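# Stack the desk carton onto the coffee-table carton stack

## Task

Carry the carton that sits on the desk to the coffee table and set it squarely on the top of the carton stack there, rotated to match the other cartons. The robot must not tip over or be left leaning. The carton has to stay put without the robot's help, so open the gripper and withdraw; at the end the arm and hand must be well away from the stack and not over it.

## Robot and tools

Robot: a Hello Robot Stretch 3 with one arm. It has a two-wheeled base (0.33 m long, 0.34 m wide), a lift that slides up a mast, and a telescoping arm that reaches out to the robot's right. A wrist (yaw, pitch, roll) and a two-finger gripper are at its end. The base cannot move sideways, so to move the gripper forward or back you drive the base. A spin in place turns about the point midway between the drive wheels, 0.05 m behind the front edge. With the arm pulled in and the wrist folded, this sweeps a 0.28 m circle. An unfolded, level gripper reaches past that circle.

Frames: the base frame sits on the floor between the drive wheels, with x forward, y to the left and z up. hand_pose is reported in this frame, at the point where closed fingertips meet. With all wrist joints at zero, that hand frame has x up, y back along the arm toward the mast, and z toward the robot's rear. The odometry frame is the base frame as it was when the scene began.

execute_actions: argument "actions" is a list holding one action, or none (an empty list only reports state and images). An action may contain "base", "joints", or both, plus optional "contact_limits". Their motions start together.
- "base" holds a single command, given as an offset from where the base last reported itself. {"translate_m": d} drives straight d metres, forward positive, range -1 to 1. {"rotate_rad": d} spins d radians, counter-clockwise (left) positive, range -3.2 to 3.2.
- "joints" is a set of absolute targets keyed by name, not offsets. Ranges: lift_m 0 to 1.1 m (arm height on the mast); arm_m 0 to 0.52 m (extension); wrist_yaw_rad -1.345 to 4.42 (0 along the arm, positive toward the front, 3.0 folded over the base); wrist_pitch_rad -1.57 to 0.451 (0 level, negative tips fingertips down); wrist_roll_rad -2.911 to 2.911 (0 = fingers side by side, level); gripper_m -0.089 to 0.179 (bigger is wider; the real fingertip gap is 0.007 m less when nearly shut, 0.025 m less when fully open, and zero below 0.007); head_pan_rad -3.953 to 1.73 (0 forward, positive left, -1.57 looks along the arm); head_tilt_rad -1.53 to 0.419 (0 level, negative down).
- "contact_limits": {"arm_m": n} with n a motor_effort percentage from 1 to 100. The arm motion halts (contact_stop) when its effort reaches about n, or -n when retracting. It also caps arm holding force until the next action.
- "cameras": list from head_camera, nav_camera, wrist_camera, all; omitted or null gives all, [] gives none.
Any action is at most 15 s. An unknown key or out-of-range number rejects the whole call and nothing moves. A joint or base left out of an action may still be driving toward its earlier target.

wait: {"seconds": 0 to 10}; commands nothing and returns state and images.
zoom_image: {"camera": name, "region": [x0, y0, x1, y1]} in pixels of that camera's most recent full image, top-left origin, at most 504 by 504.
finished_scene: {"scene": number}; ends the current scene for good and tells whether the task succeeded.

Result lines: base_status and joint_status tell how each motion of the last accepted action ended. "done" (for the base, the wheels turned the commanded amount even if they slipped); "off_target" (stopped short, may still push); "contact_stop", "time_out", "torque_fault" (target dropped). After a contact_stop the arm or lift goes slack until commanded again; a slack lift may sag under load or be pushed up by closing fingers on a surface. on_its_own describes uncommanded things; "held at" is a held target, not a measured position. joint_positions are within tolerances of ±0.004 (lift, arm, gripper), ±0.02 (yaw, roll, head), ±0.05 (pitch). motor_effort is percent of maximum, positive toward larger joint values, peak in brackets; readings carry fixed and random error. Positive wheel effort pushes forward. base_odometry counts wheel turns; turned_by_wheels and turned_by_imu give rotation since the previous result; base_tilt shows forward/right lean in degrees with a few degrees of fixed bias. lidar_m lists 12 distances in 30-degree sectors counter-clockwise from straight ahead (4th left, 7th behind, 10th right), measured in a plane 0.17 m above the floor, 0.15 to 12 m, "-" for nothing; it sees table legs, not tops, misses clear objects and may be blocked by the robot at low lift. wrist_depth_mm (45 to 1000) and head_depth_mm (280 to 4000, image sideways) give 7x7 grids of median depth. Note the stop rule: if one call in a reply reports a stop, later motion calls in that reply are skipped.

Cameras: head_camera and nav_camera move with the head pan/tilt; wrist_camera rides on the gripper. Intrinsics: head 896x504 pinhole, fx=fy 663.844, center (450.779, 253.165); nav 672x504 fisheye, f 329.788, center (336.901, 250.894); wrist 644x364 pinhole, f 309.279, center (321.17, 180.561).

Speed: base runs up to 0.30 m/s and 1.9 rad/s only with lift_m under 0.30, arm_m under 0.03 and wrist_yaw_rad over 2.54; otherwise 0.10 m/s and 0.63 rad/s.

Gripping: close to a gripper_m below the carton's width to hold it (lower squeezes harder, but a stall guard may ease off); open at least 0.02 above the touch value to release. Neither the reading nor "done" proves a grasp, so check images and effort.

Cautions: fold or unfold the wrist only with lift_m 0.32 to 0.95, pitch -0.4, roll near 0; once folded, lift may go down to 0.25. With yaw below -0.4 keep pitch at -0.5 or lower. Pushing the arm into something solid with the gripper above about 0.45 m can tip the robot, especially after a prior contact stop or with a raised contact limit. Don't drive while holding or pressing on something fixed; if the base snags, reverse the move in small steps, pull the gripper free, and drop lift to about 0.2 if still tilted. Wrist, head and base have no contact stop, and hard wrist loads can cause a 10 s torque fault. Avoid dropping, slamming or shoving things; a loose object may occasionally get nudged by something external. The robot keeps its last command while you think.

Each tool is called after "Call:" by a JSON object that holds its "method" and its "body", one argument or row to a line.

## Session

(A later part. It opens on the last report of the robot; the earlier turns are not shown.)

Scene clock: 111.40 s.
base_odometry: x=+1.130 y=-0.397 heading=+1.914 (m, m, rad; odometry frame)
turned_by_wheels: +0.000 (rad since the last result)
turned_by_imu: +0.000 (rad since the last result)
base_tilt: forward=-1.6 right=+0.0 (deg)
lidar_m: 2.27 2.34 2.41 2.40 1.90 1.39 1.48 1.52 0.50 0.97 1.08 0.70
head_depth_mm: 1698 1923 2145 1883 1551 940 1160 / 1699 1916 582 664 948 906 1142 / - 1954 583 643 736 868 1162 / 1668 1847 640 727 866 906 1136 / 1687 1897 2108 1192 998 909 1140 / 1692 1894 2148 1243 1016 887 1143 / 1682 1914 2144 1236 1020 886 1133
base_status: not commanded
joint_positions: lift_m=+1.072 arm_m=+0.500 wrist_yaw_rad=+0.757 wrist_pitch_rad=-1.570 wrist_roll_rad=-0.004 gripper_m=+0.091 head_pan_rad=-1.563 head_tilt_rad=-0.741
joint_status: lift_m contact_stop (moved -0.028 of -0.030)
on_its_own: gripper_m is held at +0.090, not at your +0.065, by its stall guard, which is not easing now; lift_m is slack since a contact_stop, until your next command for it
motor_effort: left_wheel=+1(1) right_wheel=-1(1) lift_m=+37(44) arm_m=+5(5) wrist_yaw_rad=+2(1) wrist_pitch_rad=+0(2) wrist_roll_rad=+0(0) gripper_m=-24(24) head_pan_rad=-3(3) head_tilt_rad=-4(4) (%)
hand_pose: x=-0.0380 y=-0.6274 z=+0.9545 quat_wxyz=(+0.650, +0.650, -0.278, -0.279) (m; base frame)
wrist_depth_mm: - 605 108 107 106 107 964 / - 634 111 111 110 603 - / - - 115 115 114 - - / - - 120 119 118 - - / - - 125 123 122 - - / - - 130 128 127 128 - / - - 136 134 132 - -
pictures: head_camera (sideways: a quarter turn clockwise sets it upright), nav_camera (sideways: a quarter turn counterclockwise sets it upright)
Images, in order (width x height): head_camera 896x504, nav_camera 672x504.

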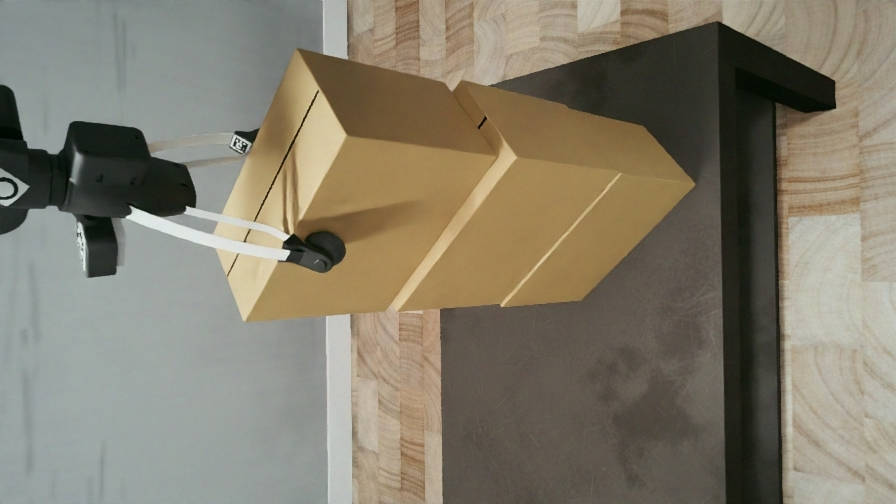

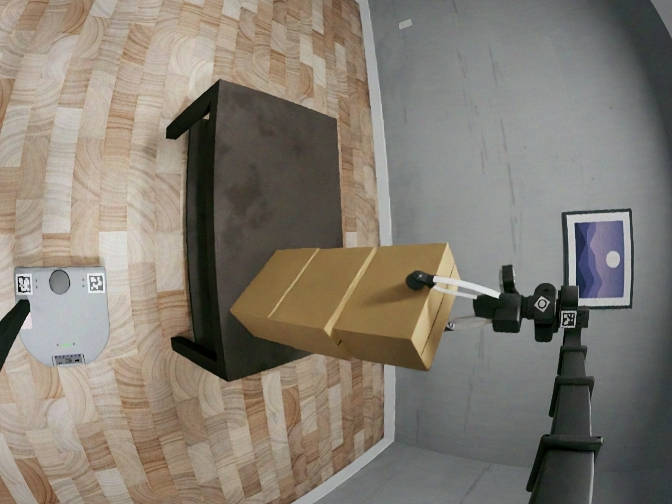

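Call:
{"method": "execute_actions", "body": {
  "actions": [
    {"joints":{"lift_m":1.09}}
  ],
  "cameras": []
}}

Call:
{"method": "execute_actions", "body": {
  "actions": [
    {"joints":{"arm_m":0.478,"wrist_yaw_rad":0.735},"base":{"translate_m":0.004}}
  ],
  "cameras": []
}}

Call:
{"method": "execute_actions", "body": {
  "actions": [
    {"joints":{"lift_m":1.077}}
  ],
  "cameras": ["head_camera"]
}}

Call:
{"method": "zoom_image", "body": {
  "camera": "head_camera",
  "region": [340, 60, 640, 340]
}}

Scene clock: 114.03 s.
base_odometry: x=+1.130 y=-0.397 heading=+1.914 (m, m, rad; odometry frame)
turned_by_wheels: +0.000 (rad since the last result)
turned_by_imu: -0.001 (rad since the last result)
base_tilt: forward=-1.5 right=+0.0 (deg)
lidar_m: 2.28 2.34 2.42 2.40 1.91 1.39 1.48 1.52 0.50 0.97 1.08 0.70
head_depth_mm: 1702 1916 2149 1878 1563 940 1162 / 1704 1898 569 667 947 906 1141 / - 1853 571 645 736 866 1162 / 1659 1813 642 729 866 904 1136 / 1702 1871 2101 1194 999 905 1142 / 1679 1925 2161 1234 1020 887 1141 / 1688 1891 2163 1238 1018 887 1141
base_status: not commanded
joint_positions: lift_m=+1.090 arm_m=+0.500 wrist_yaw_rad=+0.757 wrist_pitch_rad=-1.568 wrist_roll_rad=-0.004 gripper_m=+0.091 head_pan_rad=-1.563 head_tilt_rad=-0.741
joint_status: all done
on_its_own: gripper_m is held at +0.090, not at your +0.065, by its stall guard, which is not easing now
motor_effort: left_wheel=-1(1) right_wheel=+1(1) lift_m=+47(50) arm_m=+5(5) wrist_yaw_rad=+2(2) wrist_pitch_rad=-1(1) wrist_roll_rad=+0(0) gripper_m=-24(24) head_pan_rad=-3(3) head_tilt_rad=-4(5) (%)
hand_pose: x=-0.0377 y=-0.6277 z=+0.9721 quat_wxyz=(+0.650, +0.649, -0.279, -0.278) (m; base frame)
wrist_depth_mm: - 619 108 107 106 107 - / - 634 112 111 110 614 - / - - 116 115 114 - - / - - 120 119 118 - - / - - 125 124 122 - - / - - 129 128 127 129 - / - - 136 134 133 - -
pictures: none
No camera images: the call's "cameras" was empty. Leave "cameras" out to get every camera's image.

Scene clock: 115.10 s.
base_odometry: x=+1.129 y=-0.393 heading=+1.914 (m, m, rad; odometry frame)
turned_by_wheels: +0.000 (rad since the last result)
turned_by_imu: +0.000 (rad since the last result)
base_tilt: forward=-1.5 right=+0.0 (deg)
lidar_m: 2.27 2.33 2.41 2.39 1.91 1.39 1.49 1.52 0.51 0.97 1.08 0.70
head_depth_mm: 1689 1922 2117 1898 1558 926 1137 / 1670 1927 548 629 858 907 1140 / - 1909 556 613 741 868 1140 / 1649 1867 615 722 869 909 1141 / 1676 1886 2126 1195 998 908 1134 / 1690 1875 2164 1235 1022 886 1149 / 1678 1920 2154 1231 1019 887 1139
base_status: done
joint_positions: lift_m=+1.090 arm_m=+0.478 wrist_yaw_rad=+0.738 wrist_pitch_rad=-1.568 wrist_roll_rad=-0.004 gripper_m=+0.091 head_pan_rad=-1.563 head_tilt_rad=-0.741
joint_status: all done
on_its_own: gripper_m is held at +0.090, not at your +0.065, by its stall guard, which is not easing now
motor_effort: left_wheel=-1(4) right_wheel=+1(5) lift_m=+47(47) arm_m=-6(5) wrist_yaw_rad=-2(3) wrist_pitch_rad=-1(1) wrist_roll_rad=+0(0) gripper_m=-24(24) head_pan_rad=-3(3) head_tilt_rad=-4(5) (%)
hand_pose: x=-0.0373 y=-0.6062 z=+0.9721 quat_wxyz=(+0.648, +0.647, -0.285, -0.284) (m; base frame)
wrist_depth_mm: - 620 108 107 107 107 - / - 638 112 111 110 618 - / - - 116 115 114 - - / - - 120 119 118 - - / - - 124 124 123 - - / - - 130 129 127 129 - / - - 135 134 133 - -
pictures: none
No camera images: the call's "cameras" was empty. Leave "cameras" out to get every camera's image.

Scene clock: 115.90 s.
base_odometry: x=+1.129 y=-0.393 heading=+1.914 (m, m, rad; odometry frame)
turned_by_wheels: +0.000 (rad since the last result)
turned_by_imu: +0.000 (rad since the last result)
base_tilt: forward=-1.5 right=+0.1 (deg)
lidar_m: 2.27 2.34 2.41 2.40 1.90 1.40 1.48 1.53 0.51 0.97 1.08 0.69
head_depth_mm: 1693 1916 2132 1883 1564 928 1139 / 1701 1906 570 630 861 908 1139 / - 1959 574 613 741 868 1137 / 1660 1854 623 720 872 905 1140 / 1689 1882 2099 1202 997 907 1139 / 1689 1910 2141 1234 1014 886 1137 / 1682 1892 2173 1237 1017 890 1135
base_status: not commanded
joint_positions: lift_m=+1.077 arm_m=+0.478 wrist_yaw_rad=+0.738 wrist_pitch_rad=-1.568 wrist_roll_rad=-0.004 gripper_m=+0.091 head_pan_rad=-1.563 head_tilt_rad=-0.741
joint_status: all done
on_its_own: gripper_m is held at +0.090, not at your +0.065, by its stall guard, which is not easing now
motor_effort: left_wheel=-1(1) right_wheel=+1(1) lift_m=+31(42) arm_m=-6(6) wrist_yaw_rad=-3(2) wrist_pitch_rad=-1(1) wrist_roll_rad=+0(0) gripper_m=-23(23) head_pan_rad=-3(3) head_tilt_rad=-4(4) (%)
hand_pose: x=-0.0373 y=-0.6062 z=+0.9597 quat_wxyz=(+0.648, +0.647, -0.285, -0.284) (m; base frame)
wrist_depth_mm: - 609 108 107 106 107 - / - 630 112 111 110 602 - / - - 116 115 114 - - / - - 120 119 118 - - / - - 125 124 123 - - / - - 129 128 128 129 - / - - 135 134 132 - -
pictures: head_camera (sideways: a quarter turn clockwise sets it upright)
Images, in order (width x height): head_camera 896x504.

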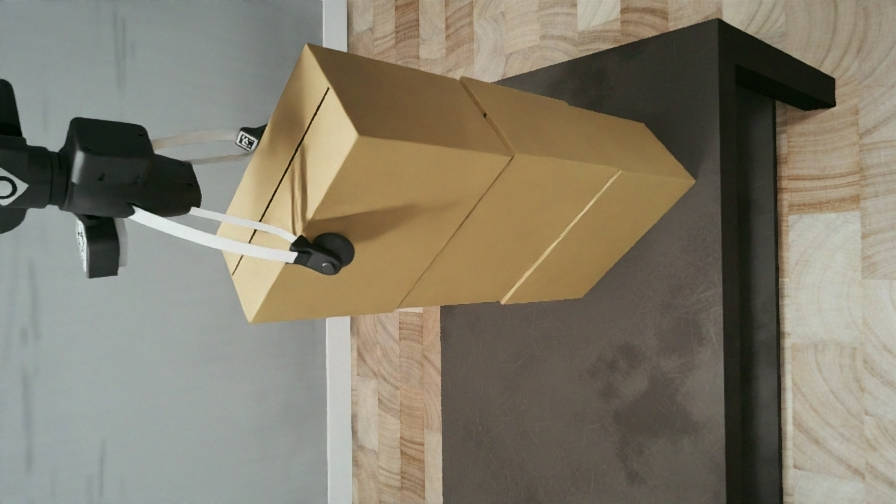

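Region (340, 60, 640, 340) of head_camera's 896x504 image, scaled by 1.680, with more detail than that image has; it fills the top 470 rows of this view, and the rest is white.

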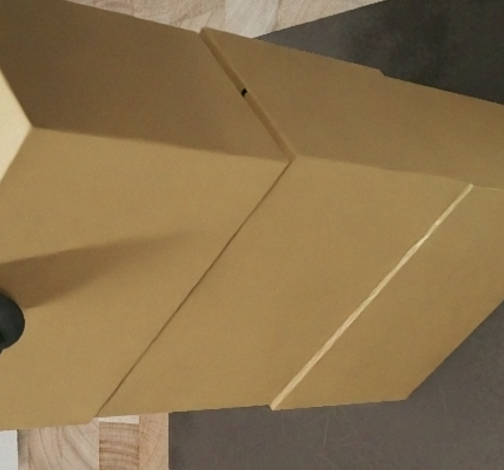

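Call:
{"method": "execute_actions", "body": {
  "actions": [
    {"joints":{"lift_m":1.071}}
  ],
  "cameras": []
}}

Call:
{"method": "execute_actions", "body": {
  "actions": [
    {"joints":{"gripper_m":0.179}}
  ],
  "cameras": ["head_camera"]
}}

Scene clock: 117.23 s.
base_odometry: x=+1.129 y=-0.393 heading=+1.914 (m, m, rad; odometry frame)
turned_by_wheels: +0.000 (rad since the last result)
turned_by_imu: +0.000 (rad since the last result)
base_tilt: forward=-1.7 right=+0.2 (deg)
lidar_m: 2.27 2.33 2.41 2.39 1.91 1.39 1.49 1.52 0.51 0.97 1.08 0.69
head_depth_mm: 1698 1913 2139 1897 1555 928 1136 / 1686 1927 565 628 862 910 1132 / - 1947 581 614 740 870 1139 / 1665 1846 625 721 872 908 1142 / 1690 1900 2113 1197 996 905 1136 / 1692 1905 2153 1233 1022 888 1139 / 1692 1900 2168 1238 1025 885 1149
base_status: not commanded
joint_positions: lift_m=+1.072 arm_m=+0.478 wrist_yaw_rad=+0.738 wrist_pitch_rad=-1.570 wrist_roll_rad=-0.004 gripper_m=+0.091 head_pan_rad=-1.563 head_tilt_rad=-0.741
joint_status: lift_m contact_stop (moved -0.005 of -0.006)
on_its_own: gripper_m is held at +0.090, not at your +0.065, by its stall guard, which is not easing now; lift_m is slack since a contact_stop, until your next command for it
motor_effort: left_wheel=+0(1) right_wheel=+0(1) lift_m=+38(38) arm_m=-6(6) wrist_yaw_rad=-1(2) wrist_pitch_rad=+0(1) wrist_roll_rad=+0(0) gripper_m=-24(24) head_pan_rad=-3(3) head_tilt_rad=-4(4) (%)
hand_pose: x=-0.0377 y=-0.6057 z=+0.9545 quat_wxyz=(+0.647, +0.647, -0.284, -0.285) (m; base frame)
wrist_depth_mm: - 608 108 107 106 107 964 / - 620 112 111 110 590 - / - - 115 114 114 - - / - - 120 119 118 - - / - - 124 123 122 - - / - - 129 128 128 128 - / - - 135 133 132 - -
pictures: none
No camera images: the call's "cameras" was empty. Leave "cameras" out to get every camera's image.

not run: a stop came earlier in this reply.

Call:
{"method": "execute_actions", "body": {
  "actions": [
    {"joints":{"gripper_m":0.179,"lift_m":1.072}}
  ],
  "cameras": []
}}

Call:
{"method": "execute_actions", "body": {
  "actions": [
    {"joints":{"lift_m":1.1}}
  ],
  "cameras": []
}}

Call:
{"method": "execute_actions", "body": {
  "actions": [
    {"joints":{"wrist_pitch_rad":-0.2}}
  ],
  "cameras": ["head_camera","nav_camera"]
}}

Scene clock: 119.40 s.
base_odometry: x=+1.129 y=-0.393 heading=+1.914 (m, m, rad; odometry frame)
turned_by_wheels: +0.000 (rad since the last result)
turned_by_imu: -0.001 (rad since the last result)
base_tilt: forward=-1.7 right=+0.1 (deg)
lidar_m: 2.28 2.33 2.41 2.39 1.91 1.39 1.48 1.53 0.51 0.97 1.08 0.70
head_depth_mm: 1703 1912 2152 1878 1570 929 1139 / 1690 1910 559 628 859 904 1141 / - 1954 579 610 740 869 1136 / 1658 1858 615 722 874 906 1140 / 1688 1900 2100 1206 993 905 1139 / 1681 1899 2156 1238 1026 889 1137 / 1685 1903 2163 1231 1023 885 1142
base_status: not commanded
joint_positions: lift_m=+1.072 arm_m=+0.478 wrist_yaw_rad=+0.738 wrist_pitch_rad=-1.570 wrist_roll_rad=-0.004 gripper_m=+0.179 head_pan_rad=-1.563 head_tilt_rad=-0.741
joint_status: all done
motor_effort: left_wheel=-1(1) right_wheel=+1(1) lift_m=+34(36) arm_m=-6(6) wrist_yaw_rad=-2(1) wrist_pitch_rad=+0(0) wrist_roll_rad=+0(0) gripper_m=+1(100) head_pan_rad=-2(3) head_tilt_rad=-4(4) (%)
hand_pose: x=-0.0377 y=-0.6058 z=+0.9546 quat_wxyz=(+0.648, +0.647, -0.285, -0.285) (m; base frame)
wrist_depth_mm: - 599 107 106 105 106 972 / - 624 111 110 109 601 - / - - 114 113 113 - - / - - 119 118 117 - - / - - 123 123 121 - - / - - 128 127 126 - - / - - 134 133 131 - -
pictures: none
No camera images: the call's "cameras" was empty. Leave "cameras" out to get every camera's image.

Scene clock: 120.43 s.
base_odometry: x=+1.129 y=-0.393 heading=+1.914 (m, m, rad; odometry frame)
turned_by_wheels: +0.000 (rad since the last result)
turned_by_imu: +0.000 (rad since the last result)
base_tilt: forward=-1.4 right=+0.0 (deg)
lidar_m: 2.27 2.32 2.42 2.39 1.91 1.39 1.48 1.52 0.50 0.97 1.08 0.69
head_depth_mm: 1690 1912 2127 1896 1559 926 1135 / 1682 1911 571 628 861 907 1132 / - 1919 579 611 743 867 1136 / 1648 1856 623 722 868 906 1141 / 1692 1905 2101 1202 998 906 1138 / 1676 1919 2166 1235 1021 892 1133 / 1691 1872 2176 1238 1025 887 1140
base_status: not commanded
joint_positions: lift_m=+1.100 arm_m=+0.478 wrist_yaw_rad=+0.738 wrist_pitch_rad=-1.570 wrist_roll_rad=-0.004 gripper_m=+0.179 head_pan_rad=-1.563 head_tilt_rad=-0.741
joint_status: all done
motor_effort: left_wheel=-1(1) right_wheel=+1(1) lift_m=+46(50) arm_m=-6(6) wrist_yaw_rad=-3(2) wrist_pitch_rad=+0(0) wrist_roll_rad=+0(0) gripper_m=+0(1) head_pan_rad=-3(3) head_tilt_rad=-4(4) (%)
hand_pose: x=-0.0376 y=-0.6059 z=+0.9822 quat_wxyz=(+0.648, +0.647, -0.285, -0.285) (m; base frame)
wrist_depth_mm: - 629 132 131 130 - - / - 660 137 136 135 636 - / - - 143 140 140 - - / - - 148 146 145 - - / - - 154 152 150 - - / - - 159 158 156 - - / - - 168 164 163 - -
pictures: none
No camera images: the call's "cameras" was empty. Leave "cameras" out to get every camera's image.

Scene clock: 122.00 s.
base_odometry: x=+1.129 y=-0.393 heading=+1.914 (m, m, rad; odometry frame)
turned_by_wheels: +0.000 (rad since the last result)
turned_by_imu: +0.000 (rad since the last result)
base_tilt: forward=-1.6 right=+0.2 (deg)
lidar_m: 2.27 2.34 2.41 2.39 1.91 1.40 1.48 1.53 0.51 0.97 1.08 0.69
head_depth_mm: 1700 1938 2156 1882 1565 924 1139 / 1696 1898 570 627 863 907 1139 / 1733 1879 580 613 737 869 1140 / 1748 1837 622 721 869 903 1136 / 1715 1904 2106 1197 993 907 1139 / 1701 1902 2127 1236 1020 889 1140 / 1698 1907 2168 1240 1018 888 1142
base_status: not commanded
joint_positions: lift_m=+1.100 arm_m=+0.478 wrist_yaw_rad=+0.738 wrist_pitch_rad=-0.223 wrist_roll_rad=-0.004 gripper_m=+0.179 head_pan_rad=-1.563 head_tilt_rad=-0.741
joint_status: all done
motor_effort: left_wheel=-1(1) right_wheel=+1(1) lift_m=+47(47) arm_m=-6(6) wrist_yaw_rad=-2(1) wrist_pitch_rad=+14(13) wrist_roll_rad=+0(0) gripper_m=+0(1) head_pan_rad=-3(3) head_tilt_rad=-4(4) (%)
hand_pose: x=+0.1431 y=-0.8044 z=+1.1583 quat_wxyz=(+0.685, +0.326, -0.625, +0.181) (m; base frame)
wrist_depth_mm: - - - - - - 848 / - - - - - - 911 / - - - - - - 933 / - - - - - - - / - - - - - - - / - - - - - - - / - - - - - - -
pictures: head_camera (sideways: a quarter turn clockwise sets it upright), nav_camera (sideways: a quarter turn counterclockwise sets it upright)
Images, in order (width x height): head_camera 896x504, nav_camera 672x504.

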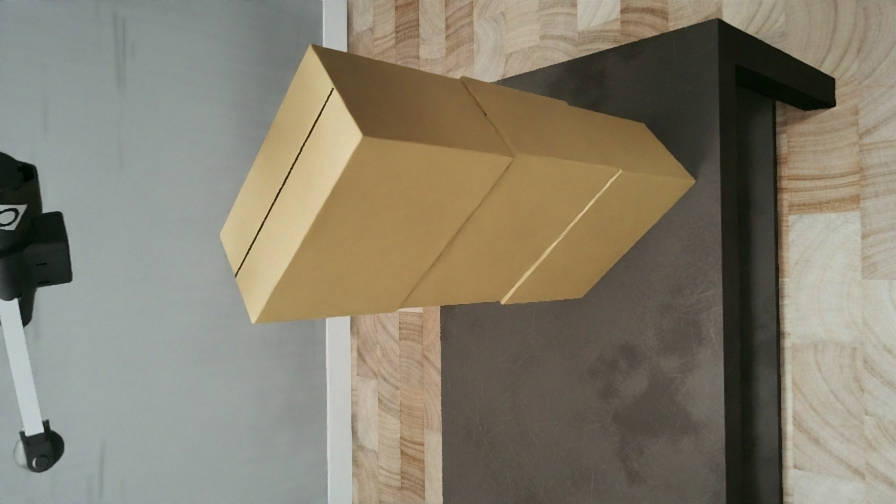

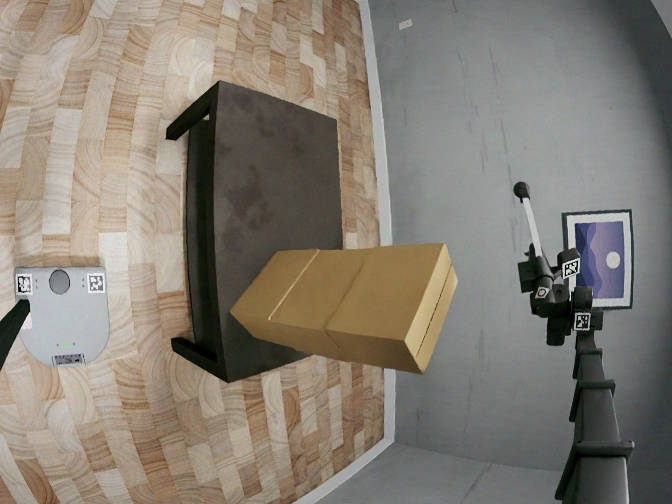

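Good. Retract and drive away.

Call:
{"method": "execute_actions", "body": {
  "actions": [
    {"joints":{"arm_m":0.0,"wrist_yaw_rad":1.57,"wrist_pitch_rad":0},"base":{"translate_m":0.4}}
  ],
  "cameras": ["nav_camera"]
}}

Call:
{"method": "finished_scene", "body": {
  "scene": 1
}}

Scene clock: 128.23 s.
base_odometry: x=+0.994 y=-0.017 heading=+1.914 (m, m, rad; odometry frame)
turned_by_wheels: +0.000 (rad since the last result)
turned_by_imu: +0.000 (rad since the last result)
base_tilt: forward=-1.5 right=+0.0 (deg)
lidar_m: 1.87 1.93 2.54 2.34 2.78 1.75 1.88 0.78 1.13 0.93 0.44 1.97
head_depth_mm: - - - - 969 883 1143 / - - - - 1010 888 1138 / - - - - 1017 888 1140 / 1678 1893 - - 1014 885 1145 / 1688 1898 - - 993 886 1116 / 1662 1883 - - 1457 930 1137 / 1668 1841 - - 1471 1335 1166
base_status: done
joint_positions: lift_m=+1.100 arm_m=+0.001 wrist_yaw_rad=+1.568 wrist_pitch_rad=-0.023 wrist_roll_rad=-0.004 gripper_m=+0.179 head_pan_rad=-1.563 head_tilt_rad=-0.741
joint_status: all done
motor_effort: left_wheel=-1(2) right_wheel=+1(5) lift_m=+47(46) arm_m=-6(6) wrist_yaw_rad=+0(2) wrist_pitch_rad=+14(14) wrist_roll_rad=+0(0) gripper_m=+0(1) head_pan_rad=-2(3) head_tilt_rad=-4(4) (%)
hand_pose: x=+0.2342 y=-0.1466 z=+1.2083 quat_wxyz=(+0.508, +0.504, -0.493, +0.495) (m; base frame)
wrist_depth_mm: - - - - - - - / - - - - - - - / - - - - - - - / - - - - - - - / - - - - - - - / - - - - - - - / - - - - - - -
pictures: nav_camera (sideways: a quarter turn counterclockwise sets it upright)
Images, in order (width x height): nav_camera 672x504.

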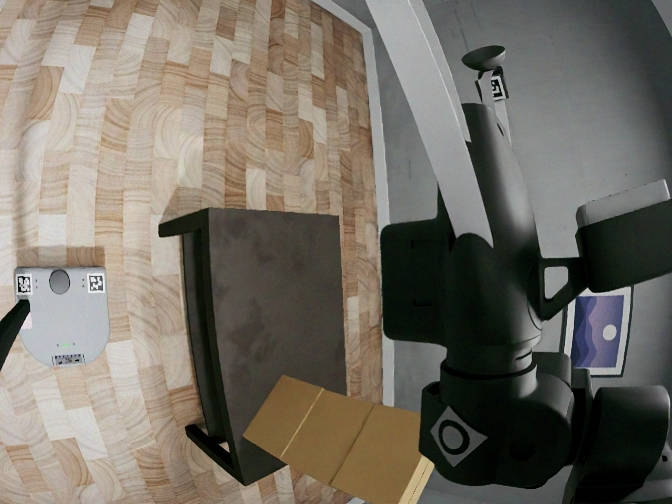

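The scene is finished: the task was done.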